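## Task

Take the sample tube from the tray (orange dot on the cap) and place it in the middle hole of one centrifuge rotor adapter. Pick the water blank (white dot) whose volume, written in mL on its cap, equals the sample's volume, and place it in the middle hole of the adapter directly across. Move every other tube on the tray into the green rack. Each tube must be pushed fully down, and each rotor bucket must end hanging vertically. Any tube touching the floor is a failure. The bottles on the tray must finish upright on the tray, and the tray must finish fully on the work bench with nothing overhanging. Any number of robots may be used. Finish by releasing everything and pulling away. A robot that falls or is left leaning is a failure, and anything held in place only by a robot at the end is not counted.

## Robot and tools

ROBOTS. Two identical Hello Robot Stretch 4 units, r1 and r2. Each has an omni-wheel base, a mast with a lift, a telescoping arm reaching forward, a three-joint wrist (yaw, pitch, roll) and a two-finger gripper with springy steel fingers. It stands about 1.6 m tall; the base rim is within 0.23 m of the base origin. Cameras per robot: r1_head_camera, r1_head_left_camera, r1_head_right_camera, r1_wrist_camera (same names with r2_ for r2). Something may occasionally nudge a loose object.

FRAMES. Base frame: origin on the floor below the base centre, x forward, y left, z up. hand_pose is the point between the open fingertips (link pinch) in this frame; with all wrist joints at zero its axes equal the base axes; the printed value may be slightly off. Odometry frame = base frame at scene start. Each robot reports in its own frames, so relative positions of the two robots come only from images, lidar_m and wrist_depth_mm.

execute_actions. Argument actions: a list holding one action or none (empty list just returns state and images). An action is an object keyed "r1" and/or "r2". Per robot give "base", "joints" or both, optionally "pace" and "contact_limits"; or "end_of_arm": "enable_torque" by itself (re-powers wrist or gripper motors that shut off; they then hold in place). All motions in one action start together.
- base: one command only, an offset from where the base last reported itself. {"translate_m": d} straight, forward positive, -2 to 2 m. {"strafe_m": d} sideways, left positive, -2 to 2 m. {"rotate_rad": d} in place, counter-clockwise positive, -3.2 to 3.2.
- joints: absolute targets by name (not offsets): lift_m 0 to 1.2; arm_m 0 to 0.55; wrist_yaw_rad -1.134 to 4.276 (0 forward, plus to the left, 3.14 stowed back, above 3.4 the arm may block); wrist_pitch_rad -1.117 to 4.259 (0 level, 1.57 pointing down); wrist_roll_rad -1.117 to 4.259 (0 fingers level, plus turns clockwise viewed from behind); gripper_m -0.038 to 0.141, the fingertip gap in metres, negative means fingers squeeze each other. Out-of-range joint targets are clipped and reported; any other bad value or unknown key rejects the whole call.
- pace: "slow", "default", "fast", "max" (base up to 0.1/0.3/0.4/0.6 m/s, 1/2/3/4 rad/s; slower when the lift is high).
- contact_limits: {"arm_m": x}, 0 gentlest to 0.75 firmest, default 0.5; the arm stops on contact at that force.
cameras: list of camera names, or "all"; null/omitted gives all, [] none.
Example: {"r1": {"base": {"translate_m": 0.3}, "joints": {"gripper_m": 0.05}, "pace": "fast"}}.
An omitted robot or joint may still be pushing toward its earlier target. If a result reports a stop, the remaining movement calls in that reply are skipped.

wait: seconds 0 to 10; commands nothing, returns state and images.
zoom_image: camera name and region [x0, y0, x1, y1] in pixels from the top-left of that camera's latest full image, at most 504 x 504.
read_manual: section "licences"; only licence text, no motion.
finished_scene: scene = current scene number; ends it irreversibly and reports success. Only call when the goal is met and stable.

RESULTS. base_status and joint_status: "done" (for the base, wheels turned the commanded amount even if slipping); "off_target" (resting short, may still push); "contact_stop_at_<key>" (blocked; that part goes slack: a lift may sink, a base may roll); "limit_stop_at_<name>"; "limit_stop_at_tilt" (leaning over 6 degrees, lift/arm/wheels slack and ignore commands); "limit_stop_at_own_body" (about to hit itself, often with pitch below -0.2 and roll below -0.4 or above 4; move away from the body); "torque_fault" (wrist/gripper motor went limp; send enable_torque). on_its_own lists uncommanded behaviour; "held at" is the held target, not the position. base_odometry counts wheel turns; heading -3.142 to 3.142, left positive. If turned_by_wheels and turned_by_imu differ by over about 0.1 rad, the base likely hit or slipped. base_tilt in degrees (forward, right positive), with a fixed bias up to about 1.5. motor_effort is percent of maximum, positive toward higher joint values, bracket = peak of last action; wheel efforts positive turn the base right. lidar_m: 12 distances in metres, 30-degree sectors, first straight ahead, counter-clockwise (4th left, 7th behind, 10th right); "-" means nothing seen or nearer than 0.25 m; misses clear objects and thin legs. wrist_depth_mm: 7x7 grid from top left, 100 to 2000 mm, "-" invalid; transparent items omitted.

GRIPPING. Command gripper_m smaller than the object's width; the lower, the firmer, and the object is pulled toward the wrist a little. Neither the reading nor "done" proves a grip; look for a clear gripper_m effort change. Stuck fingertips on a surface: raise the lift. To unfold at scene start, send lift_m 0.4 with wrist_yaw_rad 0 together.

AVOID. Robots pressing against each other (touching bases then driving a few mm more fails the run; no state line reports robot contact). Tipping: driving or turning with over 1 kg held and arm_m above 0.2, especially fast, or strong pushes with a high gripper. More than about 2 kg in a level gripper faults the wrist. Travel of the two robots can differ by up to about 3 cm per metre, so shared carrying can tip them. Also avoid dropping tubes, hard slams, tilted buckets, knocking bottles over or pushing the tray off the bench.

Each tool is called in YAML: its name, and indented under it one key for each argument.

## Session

execute_actions:
  actions: []

Scene clock: 0.00 s.
r1.base_odometry: x=+0.000 y=+0.000 heading=+0.000 (m, m, rad; r1's odometry frame)
r1.turned_by_wheels: +0.000 (rad since the last result)
r1.turned_by_imu: +0.000 (rad since the last result)
r1.base_tilt: forward=-0.7 right=+0.1 (deg)
r1.lidar_m: 0.86 1.78 3.10 3.86 1.27 1.27 1.68 5.65 1.18 0.74 0.68 0.69
r1.base_status: not commanded
r1.joint_positions: lift_m=+0.257 arm_m=+0.001 wrist_yaw_rad=+3.205 wrist_pitch_rad=-0.005 wrist_roll_rad=+0.000 gripper_m=+0.057
r1.joint_status: not commanded
r1.motor_effort: lift_m=+21 arm_m=+0 wrist_yaw_rad=+1 wrist_pitch_rad=-7 wrist_roll_rad=+0 gripper_m=-2 wheel_0=+0 wheel_1=+0 wheel_2=+0 (%)
r1.hand_pose: x=-0.1219 y=+0.0688 z=+0.4369 quat_wxyz=(-0.032, +0.002, +0.000, +0.999) (m; r1's base frame)
r1.wrist_depth_mm: - 136 136 - - - - / - - 134 - - - - / - 107 134 - - 1499 1576 / - 118 141 - - - 1118 / 186 - - - - - 1098 / 205 1756 199 1661 208 1397 1118 / 202 1138 1042 137 1098 976 1078
r2.base_odometry: x=+0.000 y=+0.000 heading=+0.000 (m, m, rad; r2's odometry frame)
r2.turned_by_wheels: +0.000 (rad since the last result)
r2.turned_by_imu: +0.000 (rad since the last result)
r2.base_tilt: forward=-0.5 right=+0.4 (deg)
r2.lidar_m: 4.24 4.06 1.31 1.61 5.22 1.19 0.74 0.64 0.66 0.80 1.49 3.53
r2.base_status: not commanded
r2.joint_positions: lift_m=+0.258 arm_m=+0.002 wrist_yaw_rad=+3.230 wrist_pitch_rad=+0.003 wrist_roll_rad=+0.008 gripper_m=+0.057
r2.joint_status: not commanded
r2.motor_effort: lift_m=+21 arm_m=+0 wrist_yaw_rad=-4 wrist_pitch_rad=-6 wrist_roll_rad=+0 gripper_m=-4 wheel_0=+1 wheel_1=+0 wheel_2=+0 (%)
r2.hand_pose: x=-0.1217 y=+0.0615 z=+0.4347 quat_wxyz=(-0.044, -0.002, +0.004, +0.999) (m; r2's base frame)
r2.wrist_depth_mm: - 137 135 991 1205 1464 - / - - 135 991 1182 1537 - / - 107 135 991 1182 1464 1921 / - 117 136 960 1182 1499 - / 195 699 854 991 1182 1499 1921 / 208 732 198 976 193 1397 1464 / 208 707 809 114 1078 976 1025
pictures: r1_head_camera, r1_head_left_camera, r1_head_right_camera, r1_wrist_camera, r2_head_camera, r2_head_left_camera, r2_head_right_camera, r2_wrist_camera
Images, in order (width x height): r1_head_camera 420x560, r1_head_left_camera 420x672, r1_head_right_camera 420x672, r1_wrist_camera 616x392, r2_head_camera 420x560, r2_head_left_camera 420x672, r2_head_right_camera 420x672, r2_wrist_camera 616x392.

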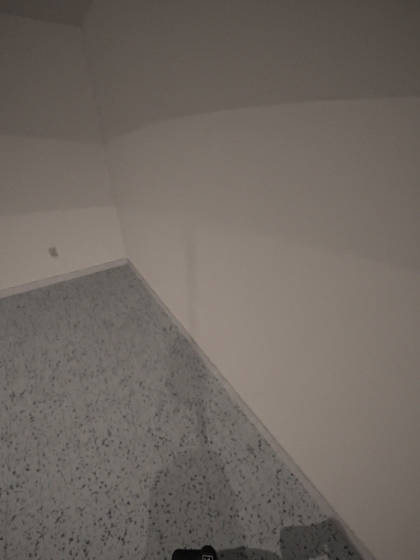

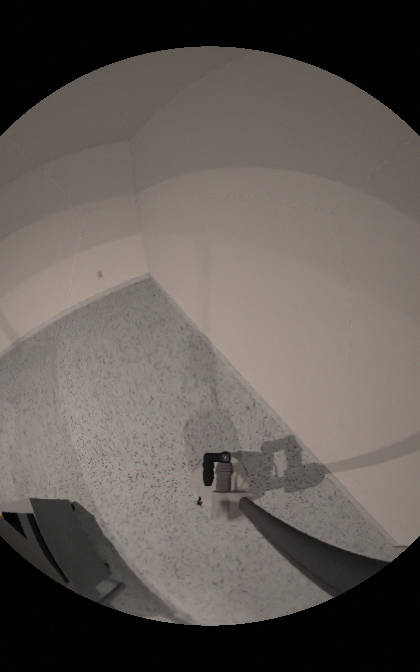

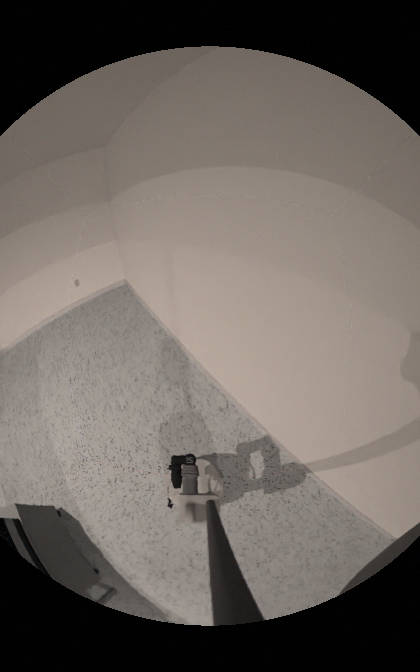

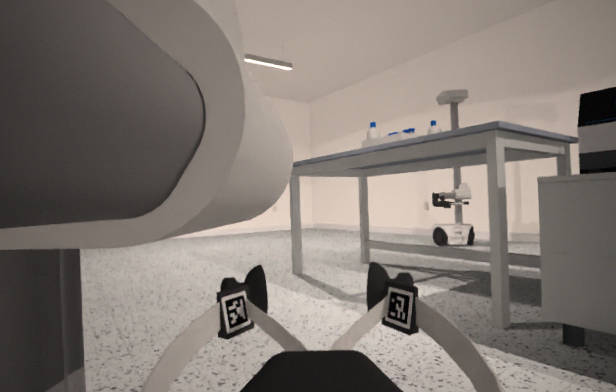

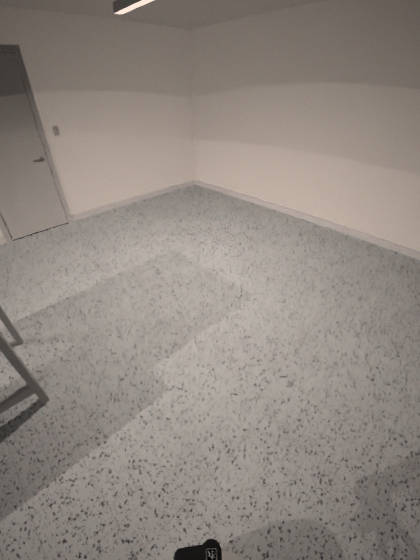

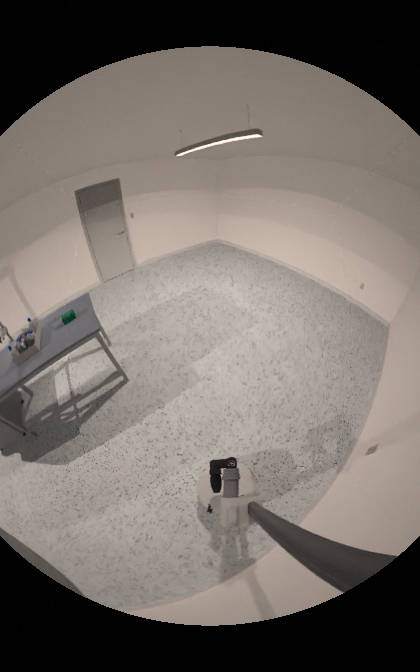

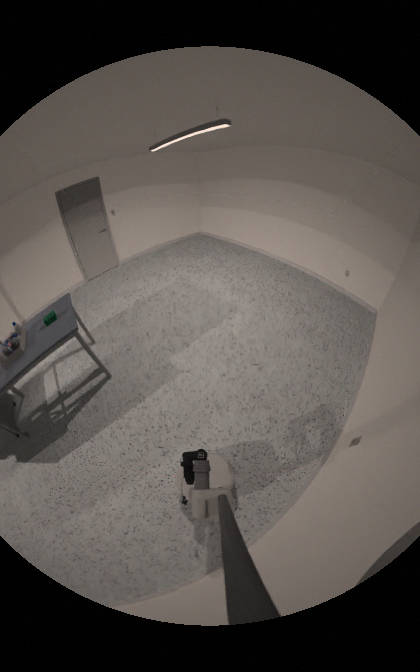

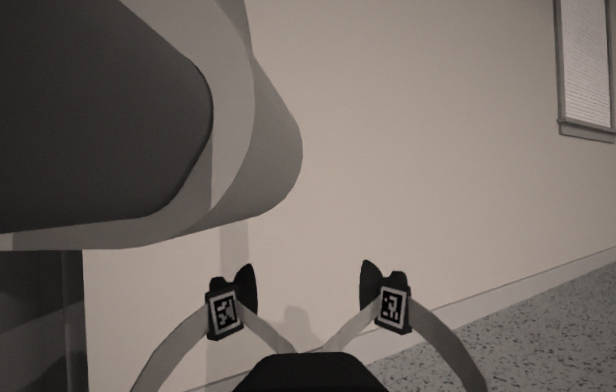

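execute_actions:
  actions:
    - {"r1":{"base":{"rotate_rad":2.24},"pace":"fast"},"r2":{"base":{"rotate_rad":0.72},"pace":"fast"}}
  cameras: ["r1_head_camera","r2_head_camera"]

Scene clock: 2.63 s.
r1.base_odometry: x=+0.000 y=+0.000 heading=+2.240 (m, m, rad; r1's odometry frame)
r1.turned_by_wheels: +2.240 (rad since the last result)
r1.turned_by_imu: +2.247 (rad since the last result)
r1.base_tilt: forward=-0.7 right=+0.1 (deg)
r1.lidar_m: 1.27 1.33 1.84 2.88 1.02 0.73 0.69 0.71 0.98 2.57 3.18 4.21
r1.base_status: done
r1.joint_positions: lift_m=+0.257 arm_m=+0.001 wrist_yaw_rad=+3.205 wrist_pitch_rad=-0.005 wrist_roll_rad=+0.000 gripper_m=+0.057
r1.joint_status: not commanded
r1.motor_effort: lift_m=+21(21) arm_m=+0(0) wrist_yaw_rad=+0(1) wrist_pitch_rad=-7(8) wrist_roll_rad=+0(0) gripper_m=-2(2) wheel_0=+0(7) wheel_1=+1(6) wheel_2=+1(9) (%)
r1.hand_pose: x=-0.1218 y=+0.0688 z=+0.4369 quat_wxyz=(-0.032, +0.002, +0.000, +0.999) (m; r1's base frame)
r1.wrist_depth_mm: - 136 136 809 809 788 788 / - - 134 820 788 788 788 / - 108 134 820 809 798 778 / - 118 141 809 809 798 788 / 186 831 820 809 809 798 768 / 204 831 199 809 207 788 788 / 203 842 820 137 798 778 768
r2.base_odometry: x=+0.000 y=+0.000 heading=+0.720 (m, m, rad; r2's odometry frame)
r2.turned_by_wheels: +0.720 (rad since the last result)
r2.turned_by_imu: +0.711 (rad since the last result)
r2.base_tilt: forward=-0.4 right=+0.4 (deg)
r2.lidar_m: 1.33 1.36 1.89 2.72 0.94 0.68 0.63 0.68 0.92 2.48 3.66 4.27
r2.base_status: done
r2.joint_positions: lift_m=+0.258 arm_m=+0.002 wrist_yaw_rad=+3.230 wrist_pitch_rad=+0.003 wrist_roll_rad=+0.008 gripper_m=+0.057
r2.joint_status: not commanded
r2.motor_effort: lift_m=+21(21) arm_m=+0(0) wrist_yaw_rad=-1(0) wrist_pitch_rad=-6(6) wrist_roll_rad=+0(2) gripper_m=-2(1) wheel_0=+1(6) wheel_1=+1(7) wheel_2=+1(6) (%)
r2.hand_pose: x=-0.1217 y=+0.0615 z=+0.4347 quat_wxyz=(-0.044, -0.002, +0.004, +0.999) (m; r2's base frame)
r2.wrist_depth_mm: - 137 135 768 750 732 715 / - - 135 768 759 750 741 / - 107 135 759 750 732 723 / - 117 137 768 759 741 723 / 195 788 778 778 768 750 732 / 209 809 199 768 194 741 732 / 206 809 778 114 750 741 732
pictures: r1_head_camera, r2_head_camera
Images, in order (width x height): r1_head_camera 420x560, r2_head_camera 420x560.

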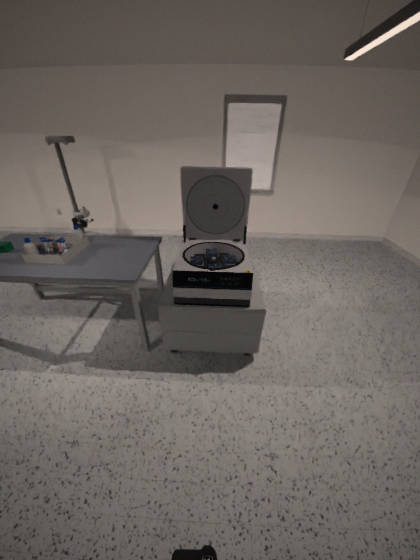

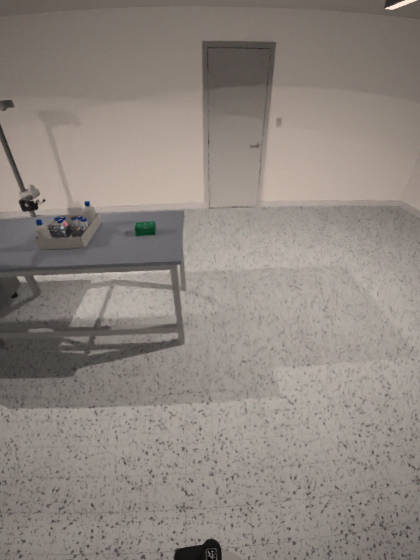

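execute_actions:
  actions:
    - {"r1":{"base":{"strafe_m":1.3},"joints":{"lift_m":0.6,"wrist_yaw_rad":0,"wrist_pitch_rad":1.0,"gripper_m":0.05},"pace":"max"},"r2":{"base":{"strafe_m":1.05},"joints":{"lift_m":0.6,"wrist_yaw_rad":0,"wrist_pitch_rad":1.0,"gripper_m":0.05},"pace":"max"}}
  cameras: []

execute_actions:
  actions:
    - {"r1":{"base":{"translate_m":0.94},"joints":{"lift_m":1.15,"wrist_pitch_rad":1.57},"pace":"max"},"r2":{"base":{"translate_m":1.0},"joints":{"lift_m":1.15,"wrist_pitch_rad":1.57},"pace":"max"}}
  cameras: ["r1_head_camera","r2_head_camera","r1_head_left_camera","r2_head_left_camera"]

execute_actions:
  actions:
    - {"r1":{"joints":{"arm_m":0.42},"pace":"fast"},"r2":{"joints":{"arm_m":0.15},"pace":"fast"}}
  cameras: ["r1_wrist_camera","r2_wrist_camera","r2_head_left_camera"]

Scene clock: 7.53 s.
r1.base_odometry: x=-1.020 y=-0.807 heading=+2.240 (m, m, rad; r1's odometry frame)
r1.turned_by_wheels: +0.000 (rad since the last result)
r1.turned_by_imu: -0.003 (rad since the last result)
r1.base_tilt: forward=-0.7 right=+0.1 (deg)
r1.lidar_m: 1.25 1.27 4.59 3.09 1.07 0.73 0.71 0.74 1.01 2.61 1.83 1.33
r1.base_status: done
r1.joint_positions: lift_m=+0.600 arm_m=+0.001 wrist_yaw_rad=+0.000 wrist_pitch_rad=+1.001 wrist_roll_rad=+0.000 gripper_m=+0.050
r1.joint_status: all done
r1.motor_effort: lift_m=+23(28) arm_m=+0(0) wrist_yaw_rad=+0(9) wrist_pitch_rad=-4(5) wrist_roll_rad=+0(0) gripper_m=-2(1) wheel_0=+1(16) wheel_1=+0(17) wheel_2=+1(1) (%)
r1.hand_pose: x=+0.3273 y=-0.0874 z=+0.5351 quat_wxyz=(+0.877, +0.000, +0.480, +0.000) (m; r1's base frame)
r1.wrist_depth_mm: 1281 1336 1308 1281 1255 1182 1182 / 1160 1160 1118 1118 1118 1078 1078 / 1025 1025 1025 991 976 976 960 / 931 917 891 904 878 866 878 / 831 831 820 809 820 798 788 / 759 759 200 750 189 723 723 / 699 699 691 138 683 661 676
r2.base_odometry: x=-0.693 y=+0.789 heading=+0.720 (m, m, rad; r2's odometry frame)
r2.turned_by_wheels: +0.000 (rad since the last result)
r2.turned_by_imu: -0.002 (rad since the last result)
r2.base_tilt: forward=-0.5 right=+0.4 (deg)
r2.lidar_m: 1.30 1.33 1.93 2.77 0.97 0.71 0.65 0.69 0.96 2.48 4.72 1.38
r2.base_status: done
r2.joint_positions: lift_m=+0.600 arm_m=+0.002 wrist_yaw_rad=+0.000 wrist_pitch_rad=+1.001 wrist_roll_rad=+0.008 gripper_m=+0.050
r2.joint_status: all done
r2.motor_effort: lift_m=+24(29) arm_m=+0(0) wrist_yaw_rad=-2(9) wrist_pitch_rad=-4(4) wrist_roll_rad=-1(2) gripper_m=-5(4) wheel_0=-1(11) wheel_1=+1(14) wheel_2=+1(0) (%)
r2.hand_pose: x=+0.3289 y=-0.0873 z=+0.5350 quat_wxyz=(+0.877, +0.003, +0.480, -0.002) (m; r2's base frame)
r2.wrist_depth_mm: 1229 1205 1229 1229 1205 1205 1205 / 1118 1098 1098 1078 1098 1098 1060 / 991 1008 976 976 991 976 960 / 904 891 904 891 891 866 866 / 809 820 820 809 809 820 798 / 759 750 196 759 197 759 741 / 707 691 699 114 699 676 683
pictures: none
No camera images: the call's "cameras" was empty. Leave "cameras" out to get every camera's image.

Scene clock: 11.20 s.
r1.base_odometry: x=-1.603 y=-0.069 heading=+2.240 (m, m, rad; r1's odometry frame)
r1.turned_by_wheels: +0.000 (rad since the last result)
r1.turned_by_imu: -0.001 (rad since the last result)
r1.base_tilt: forward=-0.7 right=+0.1 (deg)
r1.lidar_m: 0.32 0.35 0.47 4.41 2.39 1.74 1.63 1.70 2.29 1.41 0.48 0.35
r1.base_status: done
r1.joint_positions: lift_m=+1.150 arm_m=+0.001 wrist_yaw_rad=+0.000 wrist_pitch_rad=+1.570 wrist_roll_rad=+0.000 gripper_m=+0.050
r1.joint_status: all done
r1.motor_effort: lift_m=+23(28) arm_m=+0(0) wrist_yaw_rad=+0(1) wrist_pitch_rad=-1(2) wrist_roll_rad=+0(0) gripper_m=-3(2) wheel_0=-1(7) wheel_1=-1(7) wheel_2=+2(15) (%)
r1.hand_pose: x=+0.1719 y=-0.0874 z=+1.0395 quat_wxyz=(+0.707, +0.000, +0.707, +0.000) (m; r1's base frame)
r1.wrist_depth_mm: 508 512 500 496 500 500 492 / 512 508 500 500 496 496 496 / 976 1255 1281 1255 1255 1255 1138 / 1308 1255 1255 1255 1255 1229 1205 / 1229 1255 1255 1025 1229 1255 1229 / 1281 1255 200 1025 189 1255 1229 / 1281 1255 1255 137 1255 1229 1229
r2.base_odometry: x=+0.059 y=+1.449 heading=+0.720 (m, m, rad; r2's odometry frame)
r2.turned_by_wheels: +0.000 (rad since the last result)
r2.turned_by_imu: +0.001 (rad since the last result)
r2.base_tilt: forward=-0.4 right=+0.4 (deg)
r2.lidar_m: 0.30 0.32 0.47 4.19 2.38 1.72 1.64 1.72 2.33 4.51 0.46 0.33
r2.base_status: done
r2.joint_positions: lift_m=+1.150 arm_m=+0.002 wrist_yaw_rad=+0.000 wrist_pitch_rad=+1.570 wrist_roll_rad=+0.008 gripper_m=+0.050
r2.joint_status: all done
r2.motor_effort: lift_m=+24(28) arm_m=+0(0) wrist_yaw_rad=-2(4) wrist_pitch_rad=+0(5) wrist_roll_rad=+0(0) gripper_m=-4(6) wheel_0=-1(6) wheel_1=+0(5) wheel_2=+0(12) (%)
r2.hand_pose: x=+0.1736 y=-0.0874 z=+1.0395 quat_wxyz=(+0.707, +0.003, +0.707, -0.003) (m; r2's base frame)
r2.wrist_depth_mm: 496 500 504 500 504 500 496 / 504 500 500 500 504 500 500 / 976 1098 1255 1255 1281 1255 1255 / 1255 1255 1229 1281 1229 1281 1255 / 1255 1255 1042 1042 1281 1255 1229 / 1229 1229 196 1025 196 1255 1255 / 1255 1255 1255 114 1255 1281 1255
pictures: r1_head_camera, r1_head_left_camera, r2_head_camera, r2_head_left_camera
Images, in order (width x height): r1_head_camera 420x560, r1_head_left_camera 420x672, r2_head_camera 420x560, r2_head_left_camera 420x672.

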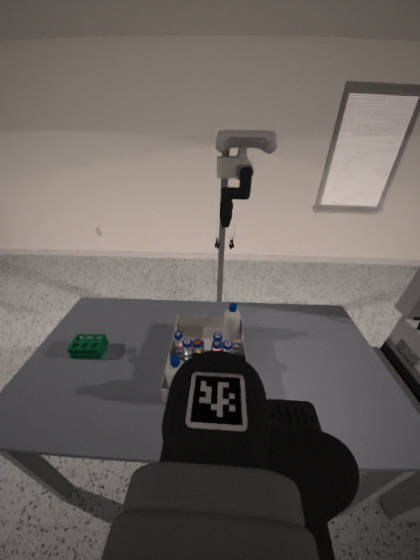

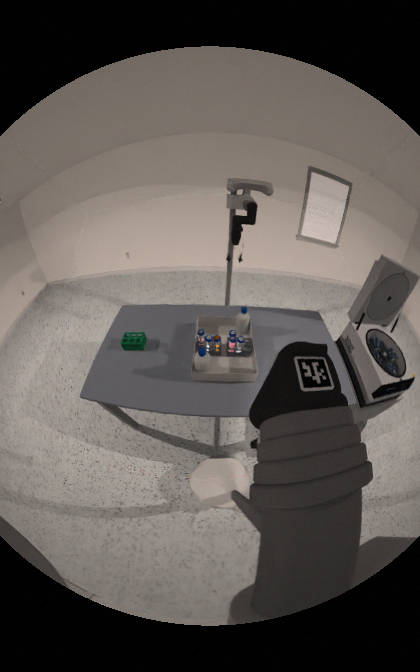

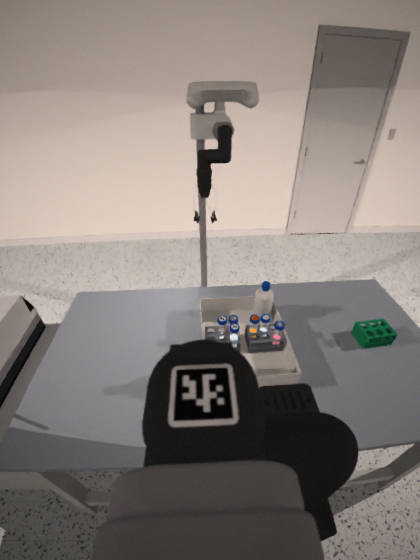

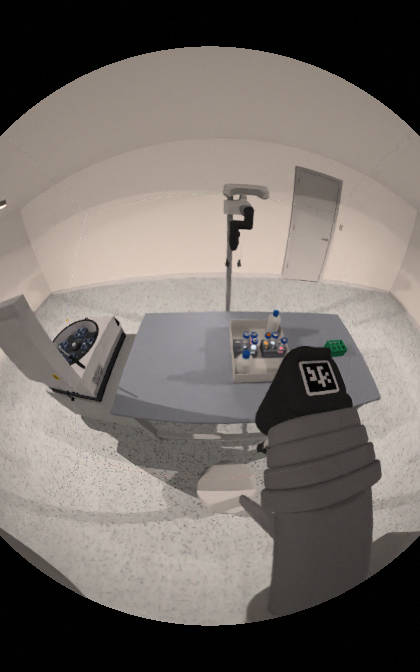

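Scene clock: 13.17 s.
r1.base_odometry: x=-1.603 y=-0.069 heading=+2.240 (m, m, rad; r1's odometry frame)
r1.turned_by_wheels: +0.000 (rad since the last result)
r1.turned_by_imu: +0.001 (rad since the last result)
r1.base_tilt: forward=-0.7 right=+0.1 (deg)
r1.lidar_m: 0.33 0.34 0.48 4.40 2.40 1.76 1.65 1.69 2.27 1.41 0.48 0.34
r1.base_status: not commanded
r1.joint_positions: lift_m=+1.150 arm_m=+0.418 wrist_yaw_rad=+0.000 wrist_pitch_rad=+1.570 wrist_roll_rad=+0.000 gripper_m=+0.050
r1.joint_status: all done
r1.motor_effort: lift_m=+23(23) arm_m=+9(11) wrist_yaw_rad=+0(0) wrist_pitch_rad=-1(0) wrist_roll_rad=+0(0) gripper_m=-3(4) wheel_0=-1(1) wheel_1=-1(0) wheel_2=+2(2) (%)
r1.hand_pose: x=+0.5897 y=-0.0874 z=+1.0395 quat_wxyz=(+0.707, +0.000, +0.707, +0.000) (m; r1's base frame)
r1.wrist_depth_mm: 508 492 500 421 496 492 496 / 500 500 496 492 500 492 488 / 500 436 436 436 496 492 484 / 504 469 496 496 500 492 488 / 500 439 496 492 488 488 496 / 508 445 199 496 189 492 488 / 504 500 496 137 492 488 492
r2.base_odometry: x=+0.059 y=+1.449 heading=+0.720 (m, m, rad; r2's odometry frame)
r2.turned_by_wheels: +0.000 (rad since the last result)
r2.turned_by_imu: +0.000 (rad since the last result)
r2.base_tilt: forward=-0.4 right=+0.4 (deg)
r2.lidar_m: 0.30 0.33 0.46 4.21 2.41 1.71 1.64 1.70 2.32 4.55 0.49 0.33
r2.base_status: not commanded
r2.joint_positions: lift_m=+1.150 arm_m=+0.149 wrist_yaw_rad=+0.000 wrist_pitch_rad=+1.570 wrist_roll_rad=+0.008 gripper_m=+0.050
r2.joint_status: all done
r2.motor_effort: lift_m=+24(24) arm_m=+8(8) wrist_yaw_rad=-2(3) wrist_pitch_rad=+1(0) wrist_roll_rad=+0(1) gripper_m=-4(3) wheel_0=-1(1) wheel_1=-1(1) wheel_2=+0(0) (%)
r2.hand_pose: x=+0.3198 y=-0.0874 z=+1.0395 quat_wxyz=(+0.707, +0.003, +0.707, -0.003) (m; r2's base frame)
r2.wrist_depth_mm: 496 500 500 442 496 496 496 / 496 500 496 500 496 500 500 / 500 500 500 496 500 500 500 / 504 504 500 500 500 500 500 / 1281 1229 1255 1255 1281 1255 1255 / 1281 1281 197 1042 196 1255 1255 / 1255 1255 1160 114 1255 1229 1255
pictures: r1_wrist_camera, r2_head_left_camera, r2_wrist_camera
Images, in order (width x height): r1_wrist_camera 616x392, r2_head_left_camera 420x672, r2_wrist_camera 616x392.

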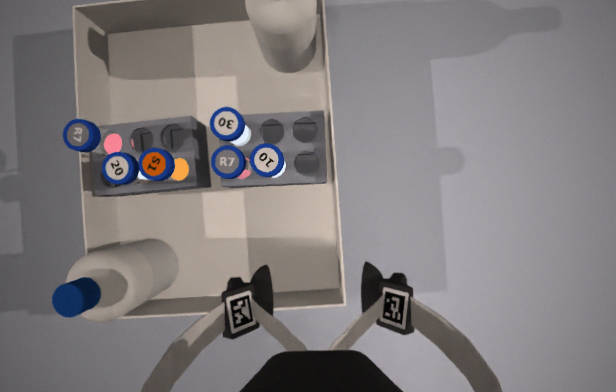

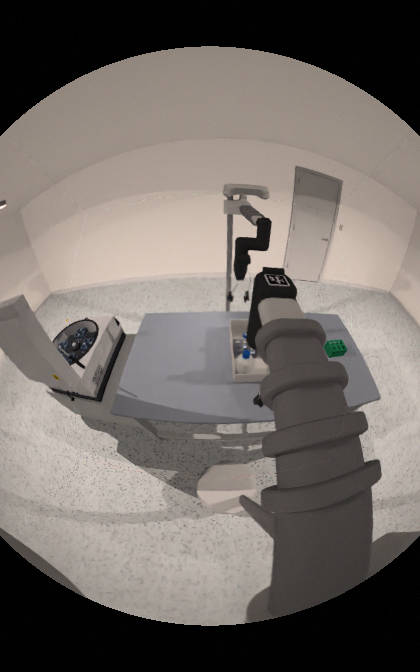

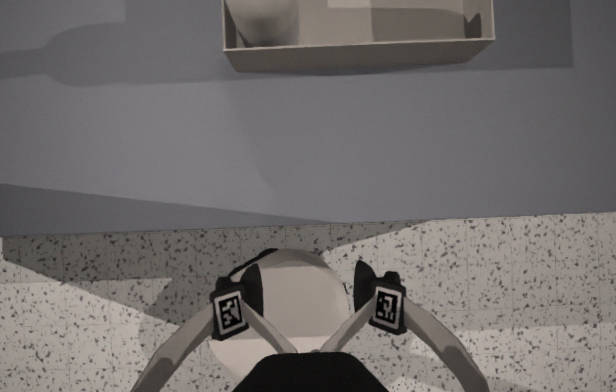

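execute_actions:
  actions:
    - {"r1":{"base":{"strafe_m":0.177},"joints":{"arm_m":0.518,"wrist_roll_rad":1.57,"lift_m":1.09}},"r2":{"base":{"strafe_m":-0.2}}}
  cameras: ["r1_wrist_camera"]

Scene clock: 15.83 s.
r1.base_odometry: x=-1.742 y=-0.179 heading=+2.240 (m, m, rad; r1's odometry frame)
r1.turned_by_wheels: +0.000 (rad since the last result)
r1.turned_by_imu: +0.000 (rad since the last result)
r1.base_tilt: forward=-0.7 right=+0.1 (deg)
r1.lidar_m: 0.32 0.34 0.46 4.22 2.38 1.76 1.65 1.71 2.29 1.41 0.47 0.34
r1.base_status: done
r1.joint_positions: lift_m=+1.090 arm_m=+0.516 wrist_yaw_rad=+0.000 wrist_pitch_rad=+1.570 wrist_roll_rad=+1.569 gripper_m=+0.050
r1.joint_status: all done
r1.motor_effort: lift_m=+17(22) arm_m=+8(7) wrist_yaw_rad=+0(0) wrist_pitch_rad=-1(1) wrist_roll_rad=+2(7) gripper_m=+0(2) wheel_0=+1(7) wheel_1=+0(9) wheel_2=+0(1) (%)
r1.hand_pose: x=+0.6876 y=-0.0874 z=+0.9801 quat_wxyz=(+0.501, +0.500, +0.500, -0.499) (m; r1's base frame)
r1.wrist_depth_mm: 442 442 442 439 439 436 439 / 442 301 421 377 436 436 436 / 439 340 433 375 433 436 436 / 439 430 436 433 433 436 433 / 433 433 436 377 433 433 433 / 439 433 200 375 189 293 430 / 436 399 387 137 394 255 433
r2.base_odometry: x=+0.191 y=+1.298 heading=+0.720 (m, m, rad; r2's odometry frame)
r2.turned_by_wheels: +0.000 (rad since the last result)
r2.turned_by_imu: +0.001 (rad since the last result)
r2.base_tilt: forward=-0.4 right=+0.3 (deg)
r2.lidar_m: 0.32 0.34 0.45 1.49 2.38 1.72 1.64 1.71 2.34 4.32 0.47 0.35
r2.base_status: done
r2.joint_positions: lift_m=+1.150 arm_m=+0.149 wrist_yaw_rad=+0.000 wrist_pitch_rad=+1.570 wrist_roll_rad=+0.008 gripper_m=+0.050
r2.joint_status: not commanded
r2.motor_effort: lift_m=+24(24) arm_m=+8(8) wrist_yaw_rad=-2(2) wrist_pitch_rad=+1(2) wrist_roll_rad=-1(1) gripper_m=-3(4) wheel_0=+1(8) wheel_1=+2(6) wheel_2=+0(2) (%)
r2.hand_pose: x=+0.3198 y=-0.0874 z=+1.0395 quat_wxyz=(+0.707, +0.003, +0.707, -0.003) (m; r2's base frame)
r2.wrist_depth_mm: 430 445 496 496 500 504 500 / 500 496 500 500 500 500 500 / 500 504 500 500 500 500 504 / 500 500 496 500 504 504 500 / 1255 1255 1229 1229 1255 1281 1255 / 1255 1255 196 1042 196 1255 1255 / 1281 1308 1160 114 1281 1255 1255
pictures: r1_wrist_camera
Images, in order (width x height): r1_wrist_camera 616x392.

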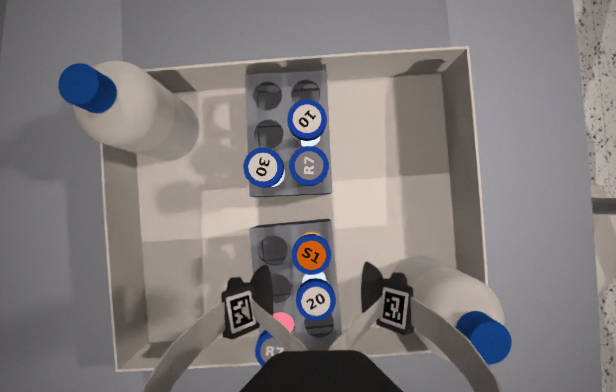

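execute_actions:
  actions:
    - {"r1":{"base":{"strafe_m":-0.011},"joints":{"arm_m":0.523,"lift_m":1.022}},"r2":{"base":{"translate_m":0.06}}}
  cameras: ["r1_wrist_camera"]

Scene clock: 17.50 s.
r1.base_odometry: x=-1.733 y=-0.172 heading=+2.240 (m, m, rad; r1's odometry frame)
r1.turned_by_wheels: +0.000 (rad since the last result)
r1.turned_by_imu: +0.000 (rad since the last result)
r1.base_tilt: forward=-0.7 right=+0.0 (deg)
r1.lidar_m: 0.32 0.33 0.47 4.25 2.38 1.76 1.65 1.71 2.29 1.39 0.47 0.33
r1.base_status: done
r1.joint_positions: lift_m=+1.022 arm_m=+0.521 wrist_yaw_rad=+0.000 wrist_pitch_rad=+1.570 wrist_roll_rad=+1.569 gripper_m=+0.050
r1.joint_status: all done
r1.motor_effort: lift_m=+17(17) arm_m=+8(8) wrist_yaw_rad=+0(0) wrist_pitch_rad=-1(0) wrist_roll_rad=+2(2) gripper_m=-1(3) wheel_0=-1(6) wheel_1=-1(4) wheel_2=+0(1) (%)
r1.hand_pose: x=+0.6926 y=-0.0874 z=+0.9121 quat_wxyz=(+0.501, +0.500, +0.500, -0.499) (m; r1's base frame)
r1.wrist_depth_mm: 375 373 373 373 373 336 368 / 213 258 357 309 368 366 368 / 320 298 368 309 368 368 366 / 370 368 368 306 368 357 368 / 370 370 370 310 366 364 366 / 368 366 200 245 189 274 366 / 368 353 357 138 353 221 224
r2.base_odometry: x=+0.236 y=+1.338 heading=+0.720 (m, m, rad; r2's odometry frame)
r2.turned_by_wheels: +0.000 (rad since the last result)
r2.turned_by_imu: +0.000 (rad since the last result)
r2.base_tilt: forward=-0.4 right=+0.4 (deg)
r2.lidar_m: 0.25 0.27 0.39 1.25 2.47 1.78 1.70 1.78 2.43 4.32 0.40 0.28
r2.base_status: done
r2.joint_positions: lift_m=+1.150 arm_m=+0.149 wrist_yaw_rad=+0.000 wrist_pitch_rad=+1.570 wrist_roll_rad=+0.008 gripper_m=+0.050
r2.joint_status: not commanded
r2.motor_effort: lift_m=+24(24) arm_m=+8(8) wrist_yaw_rad=-2(2) wrist_pitch_rad=+1(1) wrist_roll_rad=-1(0) gripper_m=-2(4) wheel_0=+0(3) wheel_1=-1(6) wheel_2=+1(9) (%)
r2.hand_pose: x=+0.3198 y=-0.0874 z=+1.0395 quat_wxyz=(+0.707, +0.003, +0.707, -0.003) (m; r2's base frame)
r2.wrist_depth_mm: 355 496 496 496 500 500 500 / 430 436 496 496 496 496 504 / 500 500 496 500 500 500 500 / 504 504 500 504 500 500 500 / 504 500 496 500 504 500 500 / 1255 1255 197 1042 196 1255 1229 / 1255 1255 1160 114 1229 1255 1255
pictures: r1_wrist_camera
Images, in order (width x height): r1_wrist_camera 616x392.

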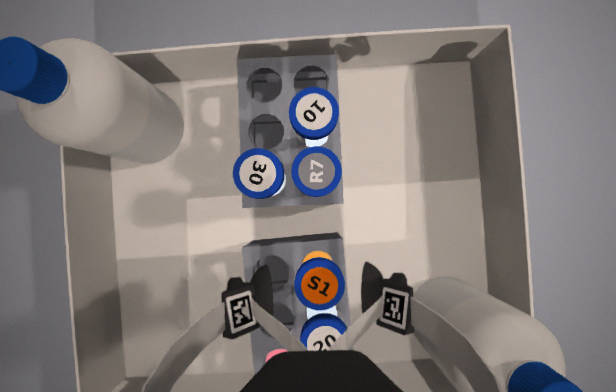

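execute_actions:
  actions:
    - {"r1":{"joints":{"lift_m":0.993}}}
  cameras: []

execute_actions:
  actions:
    - {"r1":{"joints":{"gripper_m":0.005}}}
  cameras: []

execute_actions:
  actions:
    - {"r1":{"joints":{"lift_m":1.13}}}
  cameras: ["r1_wrist_camera","r2_head_right_camera","r1_head_right_camera","r1_head_camera","r2_head_camera"]

Scene clock: 19.37 s.
r1.base_odometry: x=-1.733 y=-0.172 heading=+2.240 (m, m, rad; r1's odometry frame)
r1.turned_by_wheels: +0.000 (rad since the last result)
r1.turned_by_imu: +0.001 (rad since the last result)
r1.base_tilt: forward=-0.6 right=+0.1 (deg)
r1.lidar_m: 0.32 0.32 0.46 4.24 2.41 1.75 1.65 1.69 2.30 1.39 0.48 0.34
r1.base_status: not commanded
r1.joint_positions: lift_m=+0.993 arm_m=+0.521 wrist_yaw_rad=+0.000 wrist_pitch_rad=+1.570 wrist_roll_rad=+1.569 gripper_m=+0.050
r1.joint_status: all done
r1.motor_effort: lift_m=+17(16) arm_m=+9(8) wrist_yaw_rad=+0(0) wrist_pitch_rad=-1(1) wrist_roll_rad=+2(2) gripper_m=-2(3) wheel_0=-1(1) wheel_1=-1(1) wheel_2=+0(0) (%)
r1.hand_pose: x=+0.6926 y=-0.0874 z=+0.8831 quat_wxyz=(+0.501, +0.500, +0.500, -0.499) (m; r1's base frame)
r1.wrist_depth_mm: 203 345 303 294 306 294 342 / 199 258 334 279 340 338 338 / 233 296 340 266 340 338 340 / 306 340 336 278 338 338 338 / 304 338 338 287 334 336 340 / 304 336 198 216 189 273 312 / 319 336 334 138 336 200 196
r2.base_odometry: x=+0.236 y=+1.338 heading=+0.720 (m, m, rad; r2's odometry frame)
r2.turned_by_wheels: +0.000 (rad since the last result)
r2.turned_by_imu: +0.000 (rad since the last result)
r2.base_tilt: forward=-0.4 right=+0.4 (deg)
r2.lidar_m: 0.25 0.27 0.41 1.26 2.43 1.78 1.70 1.78 2.39 4.32 0.39 0.26
r2.base_status: not commanded
r2.joint_positions: lift_m=+1.150 arm_m=+0.149 wrist_yaw_rad=+0.000 wrist_pitch_rad=+1.570 wrist_roll_rad=+0.008 gripper_m=+0.050
r2.joint_status: not commanded
r2.motor_effort: lift_m=+24(25) arm_m=+8(8) wrist_yaw_rad=-2(0) wrist_pitch_rad=+1(2) wrist_roll_rad=-1(2) gripper_m=-2(4) wheel_0=-1(1) wheel_1=+0(1) wheel_2=+0(1) (%)
r2.hand_pose: x=+0.3198 y=-0.0874 z=+1.0395 quat_wxyz=(+0.707, +0.003, +0.707, -0.003) (m; r2's base frame)
r2.wrist_depth_mm: 355 500 500 496 496 500 496 / 427 442 496 496 500 504 496 / 504 504 496 500 500 500 504 / 500 500 500 504 496 500 500 / 504 500 500 500 500 504 500 / 1255 1255 197 1060 196 1255 1255 / 1229 1255 1138 114 1229 1281 1255
pictures: none
No camera images: the call's "cameras" was empty. Leave "cameras" out to get every camera's image.

Scene clock: 20.60 s.
r1.base_odometry: x=-1.733 y=-0.172 heading=+2.240 (m, m, rad; r1's odometry frame)
r1.turned_by_wheels: +0.000 (rad since the last result)
r1.turned_by_imu: +0.000 (rad since the last result)
r1.base_tilt: forward=-0.7 right=+0.1 (deg)
r1.lidar_m: 0.32 0.34 0.45 4.24 2.39 1.76 1.64 1.70 2.29 1.41 0.47 0.34
r1.base_status: not commanded
r1.joint_positions: lift_m=+0.993 arm_m=+0.521 wrist_yaw_rad=+0.000 wrist_pitch_rad=+1.570 wrist_roll_rad=+1.569 gripper_m=+0.005
r1.joint_status: all done
r1.motor_effort: lift_m=+17(17) arm_m=+9(9) wrist_yaw_rad=+0(0) wrist_pitch_rad=-1(1) wrist_roll_rad=+1(2) gripper_m=-15(15) wheel_0=-1(1) wheel_1=-1(2) wheel_2=+0(0) (%)
r1.hand_pose: x=+0.6926 y=-0.0874 z=+0.8831 quat_wxyz=(+0.501, +0.500, +0.500, -0.499) (m; r1's base frame)
r1.wrist_depth_mm: 202 343 300 296 307 296 342 / 200 258 332 279 340 338 338 / 232 296 338 267 338 334 338 / 306 340 338 278 338 338 338 / 303 338 338 282 336 338 336 / 304 338 185 208 184 262 310 / 320 336 336 134 334 200 195
r2.base_odometry: x=+0.236 y=+1.338 heading=+0.720 (m, m, rad; r2's odometry frame)
r2.turned_by_wheels: +0.000 (rad since the last result)
r2.turned_by_imu: +0.000 (rad since the last result)
r2.base_tilt: forward=-0.5 right=+0.3 (deg)
r2.lidar_m: 0.25 0.28 0.36 1.26 2.43 1.79 1.72 1.78 2.41 4.33 0.40 0.27
r2.base_status: not commanded
r2.joint_positions: lift_m=+1.150 arm_m=+0.149 wrist_yaw_rad=+0.000 wrist_pitch_rad=+1.570 wrist_roll_rad=+0.008 gripper_m=+0.050
r2.joint_status: not commanded
r2.motor_effort: lift_m=+24(24) arm_m=+8(8) wrist_yaw_rad=-1(2) wrist_pitch_rad=+1(2) wrist_roll_rad=+0(2) gripper_m=-3(5) wheel_0=-1(1) wheel_1=+0(0) wheel_2=+1(1) (%)
r2.hand_pose: x=+0.3198 y=-0.0874 z=+1.0395 quat_wxyz=(+0.707, +0.003, +0.707, -0.003) (m; r2's base frame)
r2.wrist_depth_mm: 355 496 496 496 496 500 500 / 430 436 496 496 500 500 500 / 500 500 500 500 500 504 496 / 504 504 500 500 500 496 500 / 496 504 504 504 500 500 500 / 1255 1255 196 1060 196 1255 1255 / 1255 1255 1138 114 1255 1255 1281
pictures: none
No camera images: the call's "cameras" was empty. Leave "cameras" out to get every camera's image.

Scene clock: 22.23 s.
r1.base_odometry: x=-1.733 y=-0.172 heading=+2.240 (m, m, rad; r1's odometry frame)
r1.turned_by_wheels: +0.000 (rad since the last result)
r1.turned_by_imu: +0.001 (rad since the last result)
r1.base_tilt: forward=-0.7 right=+0.1 (deg)
r1.lidar_m: 0.32 0.34 0.46 4.24 2.39 1.76 1.67 1.69 2.31 1.42 0.48 0.35
r1.base_status: not commanded
r1.joint_positions: lift_m=+1.130 arm_m=+0.521 wrist_yaw_rad=+0.000 wrist_pitch_rad=+1.570 wrist_roll_rad=+1.569 gripper_m=+0.005
r1.joint_status: all done
r1.motor_effort: lift_m=+25(26) arm_m=+9(8) wrist_yaw_rad=+0(0) wrist_pitch_rad=-1(1) wrist_roll_rad=+2(2) gripper_m=-14(16) wheel_0=-1(1) wheel_1=-2(1) wheel_2=+0(0) (%)
r1.hand_pose: x=+0.6927 y=-0.0874 z=+1.0194 quat_wxyz=(+0.501, +0.500, +0.500, -0.499) (m; r1's base frame)
r1.wrist_depth_mm: 484 480 480 480 480 473 1229 / 477 480 477 459 473 480 854 / 480 340 477 415 473 473 854 / 477 477 473 413 469 477 473 / 477 473 473 418 469 473 473 / 477 469 186 208 182 404 473 / 473 480 477 156 469 473 473
r2.base_odometry: x=+0.236 y=+1.338 heading=+0.720 (m, m, rad; r2's odometry frame)
r2.turned_by_wheels: +0.000 (rad since the last result)
r2.turned_by_imu: +0.000 (rad since the last result)
r2.base_tilt: forward=-0.4 right=+0.3 (deg)
r2.lidar_m: 0.25 0.26 0.39 1.29 2.45 1.76 1.69 1.80 2.39 4.35 0.41 0.28
r2.base_status: not commanded
r2.joint_positions: lift_m=+1.150 arm_m=+0.149 wrist_yaw_rad=+0.000 wrist_pitch_rad=+1.570 wrist_roll_rad=+0.008 gripper_m=+0.050
r2.joint_status: not commanded
r2.motor_effort: lift_m=+24(25) arm_m=+8(8) wrist_yaw_rad=-2(2) wrist_pitch_rad=+1(1) wrist_roll_rad=-1(0) gripper_m=-3(3) wheel_0=-1(1) wheel_1=+0(1) wheel_2=+1(1) (%)
r2.hand_pose: x=+0.3198 y=-0.0874 z=+1.0395 quat_wxyz=(+0.707, +0.003, +0.707, -0.003) (m; r2's base frame)
r2.wrist_depth_mm: 355 496 500 496 500 496 500 / 430 436 500 500 500 496 500 / 500 500 504 500 500 504 504 / 496 504 500 496 500 500 500 / 504 500 500 500 500 504 500 / 1255 1281 196 1042 196 1255 1255 / 1281 1255 1160 114 1255 1255 1281
pictures: r1_head_camera, r1_head_right_camera, r1_wrist_camera, r2_head_camera, r2_head_right_camera
Images, in order (width x height): r1_head_camera 420x560, r1_head_right_camera 420x672, r1_wrist_camera 616x392, r2_head_camera 420x560, r2_head_right_camera 420x672.

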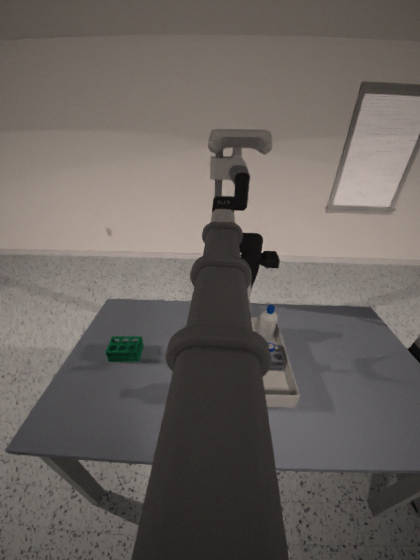

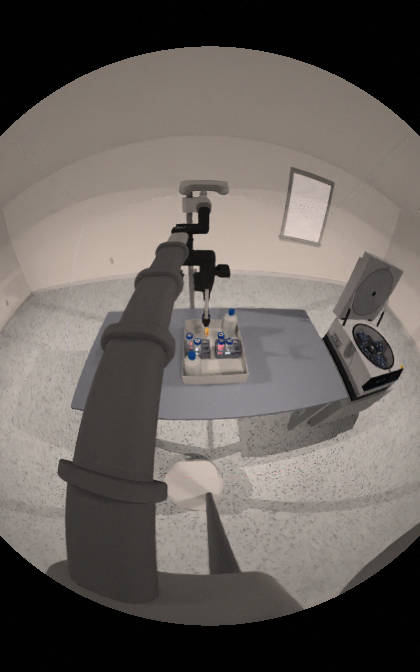

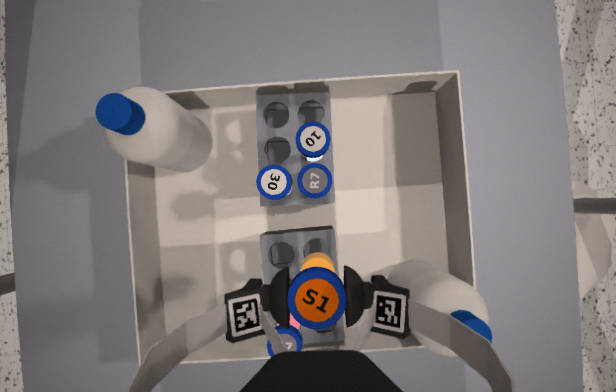

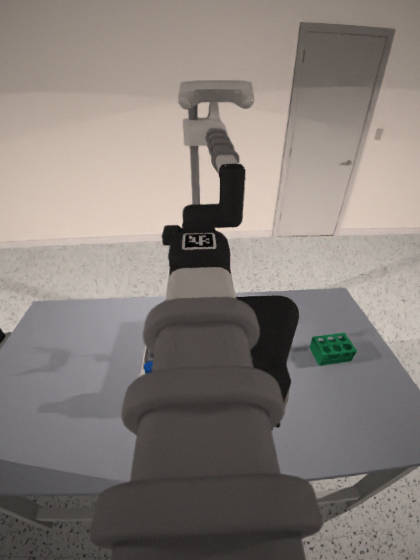

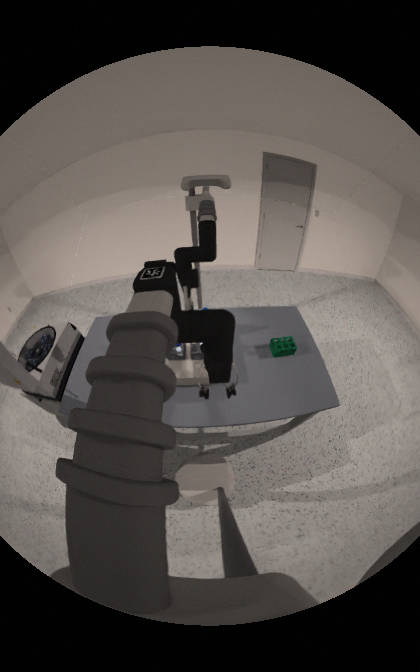

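execute_actions:
  actions:
    - {"r1":{"base":{"strafe_m":-0.75},"joints":{"arm_m":0.36,"wrist_roll_rad":0}},"r2":{"joints":{"arm_m":0.45,"lift_m":1.1},"pace":"slow"}}
  cameras: ["r2_wrist_camera","r2_head_left_camera","r1_head_left_camera"]

Scene clock: 27.07 s.
r1.base_odometry: x=-1.145 y=+0.293 heading=+2.240 (m, m, rad; r1's odometry frame)
r1.turned_by_wheels: +0.000 (rad since the last result)
r1.turned_by_imu: +0.005 (rad since the last result)
r1.base_tilt: forward=-0.8 right=+0.2 (deg)
r1.lidar_m: 0.33 0.36 0.50 1.29 2.38 1.73 1.64 1.68 2.27 3.75 0.50 0.36
r1.base_status: done
r1.joint_positions: lift_m=+1.130 arm_m=+0.362 wrist_yaw_rad=+0.000 wrist_pitch_rad=+1.570 wrist_roll_rad=+0.001 gripper_m=+0.005
r1.joint_status: all done
r1.motor_effort: lift_m=+25(25) arm_m=-8(9) wrist_yaw_rad=+1(0) wrist_pitch_rad=-1(1) wrist_roll_rad=-1(6) gripper_m=-15(14) wheel_0=-1(10) wheel_1=+0(10) wheel_2=+0(2) (%)
r1.hand_pose: x=+0.5326 y=-0.0874 z=+1.0194 quat_wxyz=(+0.707, +0.000, +0.707, +0.000) (m; r1's base frame)
r1.wrist_depth_mm: 488 480 477 473 683 574 424 / 484 484 480 480 715 591 427 / 477 477 477 473 741 603 421 / 484 480 477 473 778 634 424 / 488 480 480 473 691 634 430 / 477 480 186 209 182 676 455 / 484 480 477 156 1229 1229 1229
r2.base_odometry: x=+0.236 y=+1.338 heading=+0.720 (m, m, rad; r2's odometry frame)
r2.turned_by_wheels: +0.000 (rad since the last result)
r2.turned_by_imu: +0.000 (rad since the last result)
r2.base_tilt: forward=-0.5 right=+0.4 (deg)
r2.lidar_m: 0.25 0.27 0.38 1.28 2.46 1.78 1.70 1.77 2.46 4.33 0.41 0.25
r2.base_status: not commanded
r2.joint_positions: lift_m=+1.100 arm_m=+0.449 wrist_yaw_rad=+0.000 wrist_pitch_rad=+1.570 wrist_roll_rad=+0.008 gripper_m=+0.050
r2.joint_status: all done
r2.motor_effort: lift_m=+17(25) arm_m=+8(8) wrist_yaw_rad=-3(1) wrist_pitch_rad=+2(1) wrist_roll_rad=-1(0) gripper_m=-3(4) wheel_0=-1(0) wheel_1=+0(1) wheel_2=+1(1) (%)
r2.hand_pose: x=+0.6197 y=-0.0874 z=+0.9901 quat_wxyz=(+0.707, +0.003, +0.707, -0.003) (m; r2's base frame)
r2.wrist_depth_mm: 421 433 315 427 452 449 449 / 427 449 445 449 452 445 449 / 424 445 449 445 449 449 445 / 375 382 387 387 455 452 452 / 424 445 445 449 449 452 455 / 402 449 196 445 196 449 452 / 315 384 430 114 449 449 452
pictures: r1_head_left_camera, r2_head_left_camera, r2_wrist_camera
Images, in order (width x height): r1_head_left_camera 420x672, r2_head_left_camera 420x672, r2_wrist_camera 616x392.

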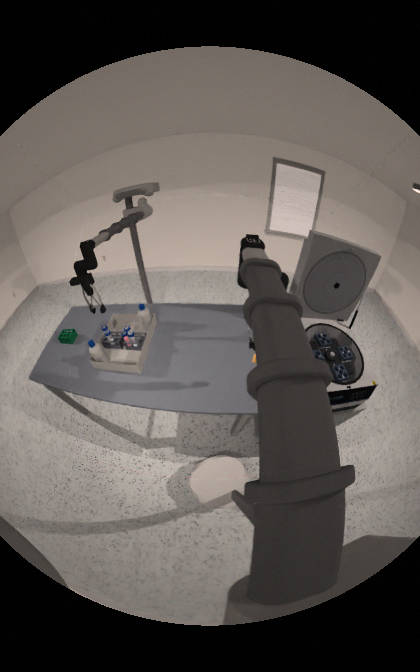

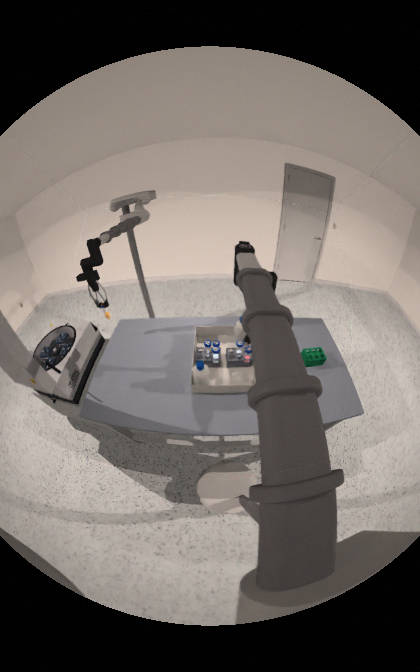

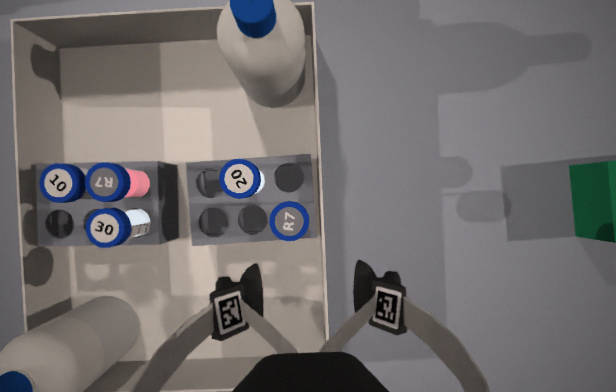

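execute_actions:
  actions:
    - {"r1":{"base":{"strafe_m":-0.55}},"r2":{"base":{"strafe_m":0.016},"joints":{"arm_m":0.487,"lift_m":1.022}}}
  cameras: ["r2_wrist_camera","r1_wrist_camera"]

Scene clock: 30.80 s.
r1.base_odometry: x=-0.713 y=+0.634 heading=+2.240 (m, m, rad; r1's odometry frame)
r1.turned_by_wheels: +0.000 (rad since the last result)
r1.turned_by_imu: +0.005 (rad since the last result)
r1.base_tilt: forward=-0.7 right=+0.2 (deg)
r1.lidar_m: 0.34 0.36 0.54 1.33 2.37 1.73 1.64 1.68 2.27 3.20 0.52 0.36
r1.base_status: done
r1.joint_positions: lift_m=+1.130 arm_m=+0.362 wrist_yaw_rad=+0.000 wrist_pitch_rad=+1.570 wrist_roll_rad=+0.001 gripper_m=+0.005
r1.joint_status: not commanded
r1.motor_effort: lift_m=+25(25) arm_m=-9(9) wrist_yaw_rad=+1(0) wrist_pitch_rad=-1(1) wrist_roll_rad=-1(1) gripper_m=-14(14) wheel_0=+1(8) wheel_1=+2(10) wheel_2=+0(2) (%)
r1.hand_pose: x=+0.5326 y=-0.0874 z=+1.0194 quat_wxyz=(+0.707, +0.000, +0.707, +0.000) (m; r1's base frame)
r1.wrist_depth_mm: 1255 433 500 480 496 433 1229 / 1229 433 496 492 492 466 1205 / 1255 445 488 492 488 469 1205 / 1255 439 500 496 492 433 1229 / 1229 436 473 496 525 424 1229 / 759 433 186 209 182 427 1182 / 1255 1255 1229 156 1205 1205 1229
r2.base_odometry: x=+0.225 y=+1.350 heading=+0.720 (m, m, rad; r2's odometry frame)
r2.turned_by_wheels: +0.000 (rad since the last result)
r2.turned_by_imu: +0.000 (rad since the last result)
r2.base_tilt: forward=-0.5 right=+0.4 (deg)
r2.lidar_m: 0.26 0.28 0.38 1.26 2.47 1.79 1.69 1.79 2.42 4.34 0.39 0.25
r2.base_status: done
r2.joint_positions: lift_m=+1.022 arm_m=+0.486 wrist_yaw_rad=+0.000 wrist_pitch_rad=+1.570 wrist_roll_rad=+0.008 gripper_m=+0.050
r2.joint_status: all done
r2.motor_effort: lift_m=+17(17) arm_m=+8(9) wrist_yaw_rad=-1(1) wrist_pitch_rad=+1(1) wrist_roll_rad=-2(1) gripper_m=-4(4) wheel_0=+0(7) wheel_1=-1(6) wheel_2=+0(3) (%)
r2.hand_pose: x=+0.6567 y=-0.0874 z=+0.9121 quat_wxyz=(+0.707, +0.003, +0.707, -0.003) (m; r2's base frame)
r2.wrist_depth_mm: 336 345 235 229 373 370 373 / 373 368 370 274 373 370 373 / 370 373 370 370 373 375 375 / 364 373 370 366 370 370 373 / 250 310 310 314 373 375 373 / 338 373 197 315 196 373 373 / 347 373 373 114 375 375 373
pictures: r1_wrist_camera, r2_wrist_camera
Images, in order (width x height): r1_wrist_camera 616x392, r2_wrist_camera 616x392.

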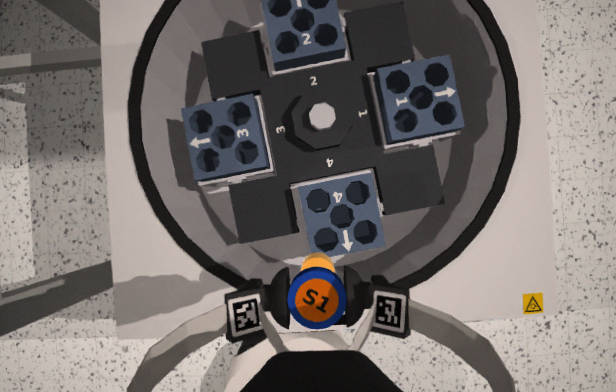

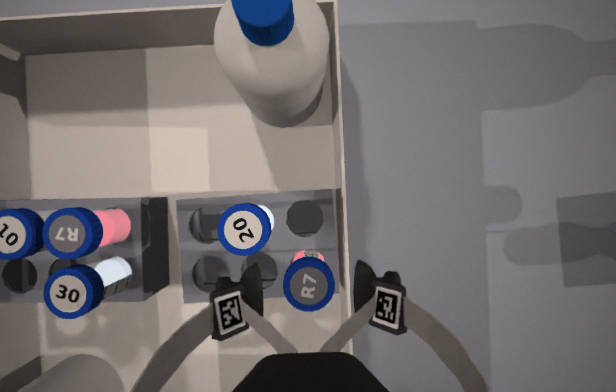

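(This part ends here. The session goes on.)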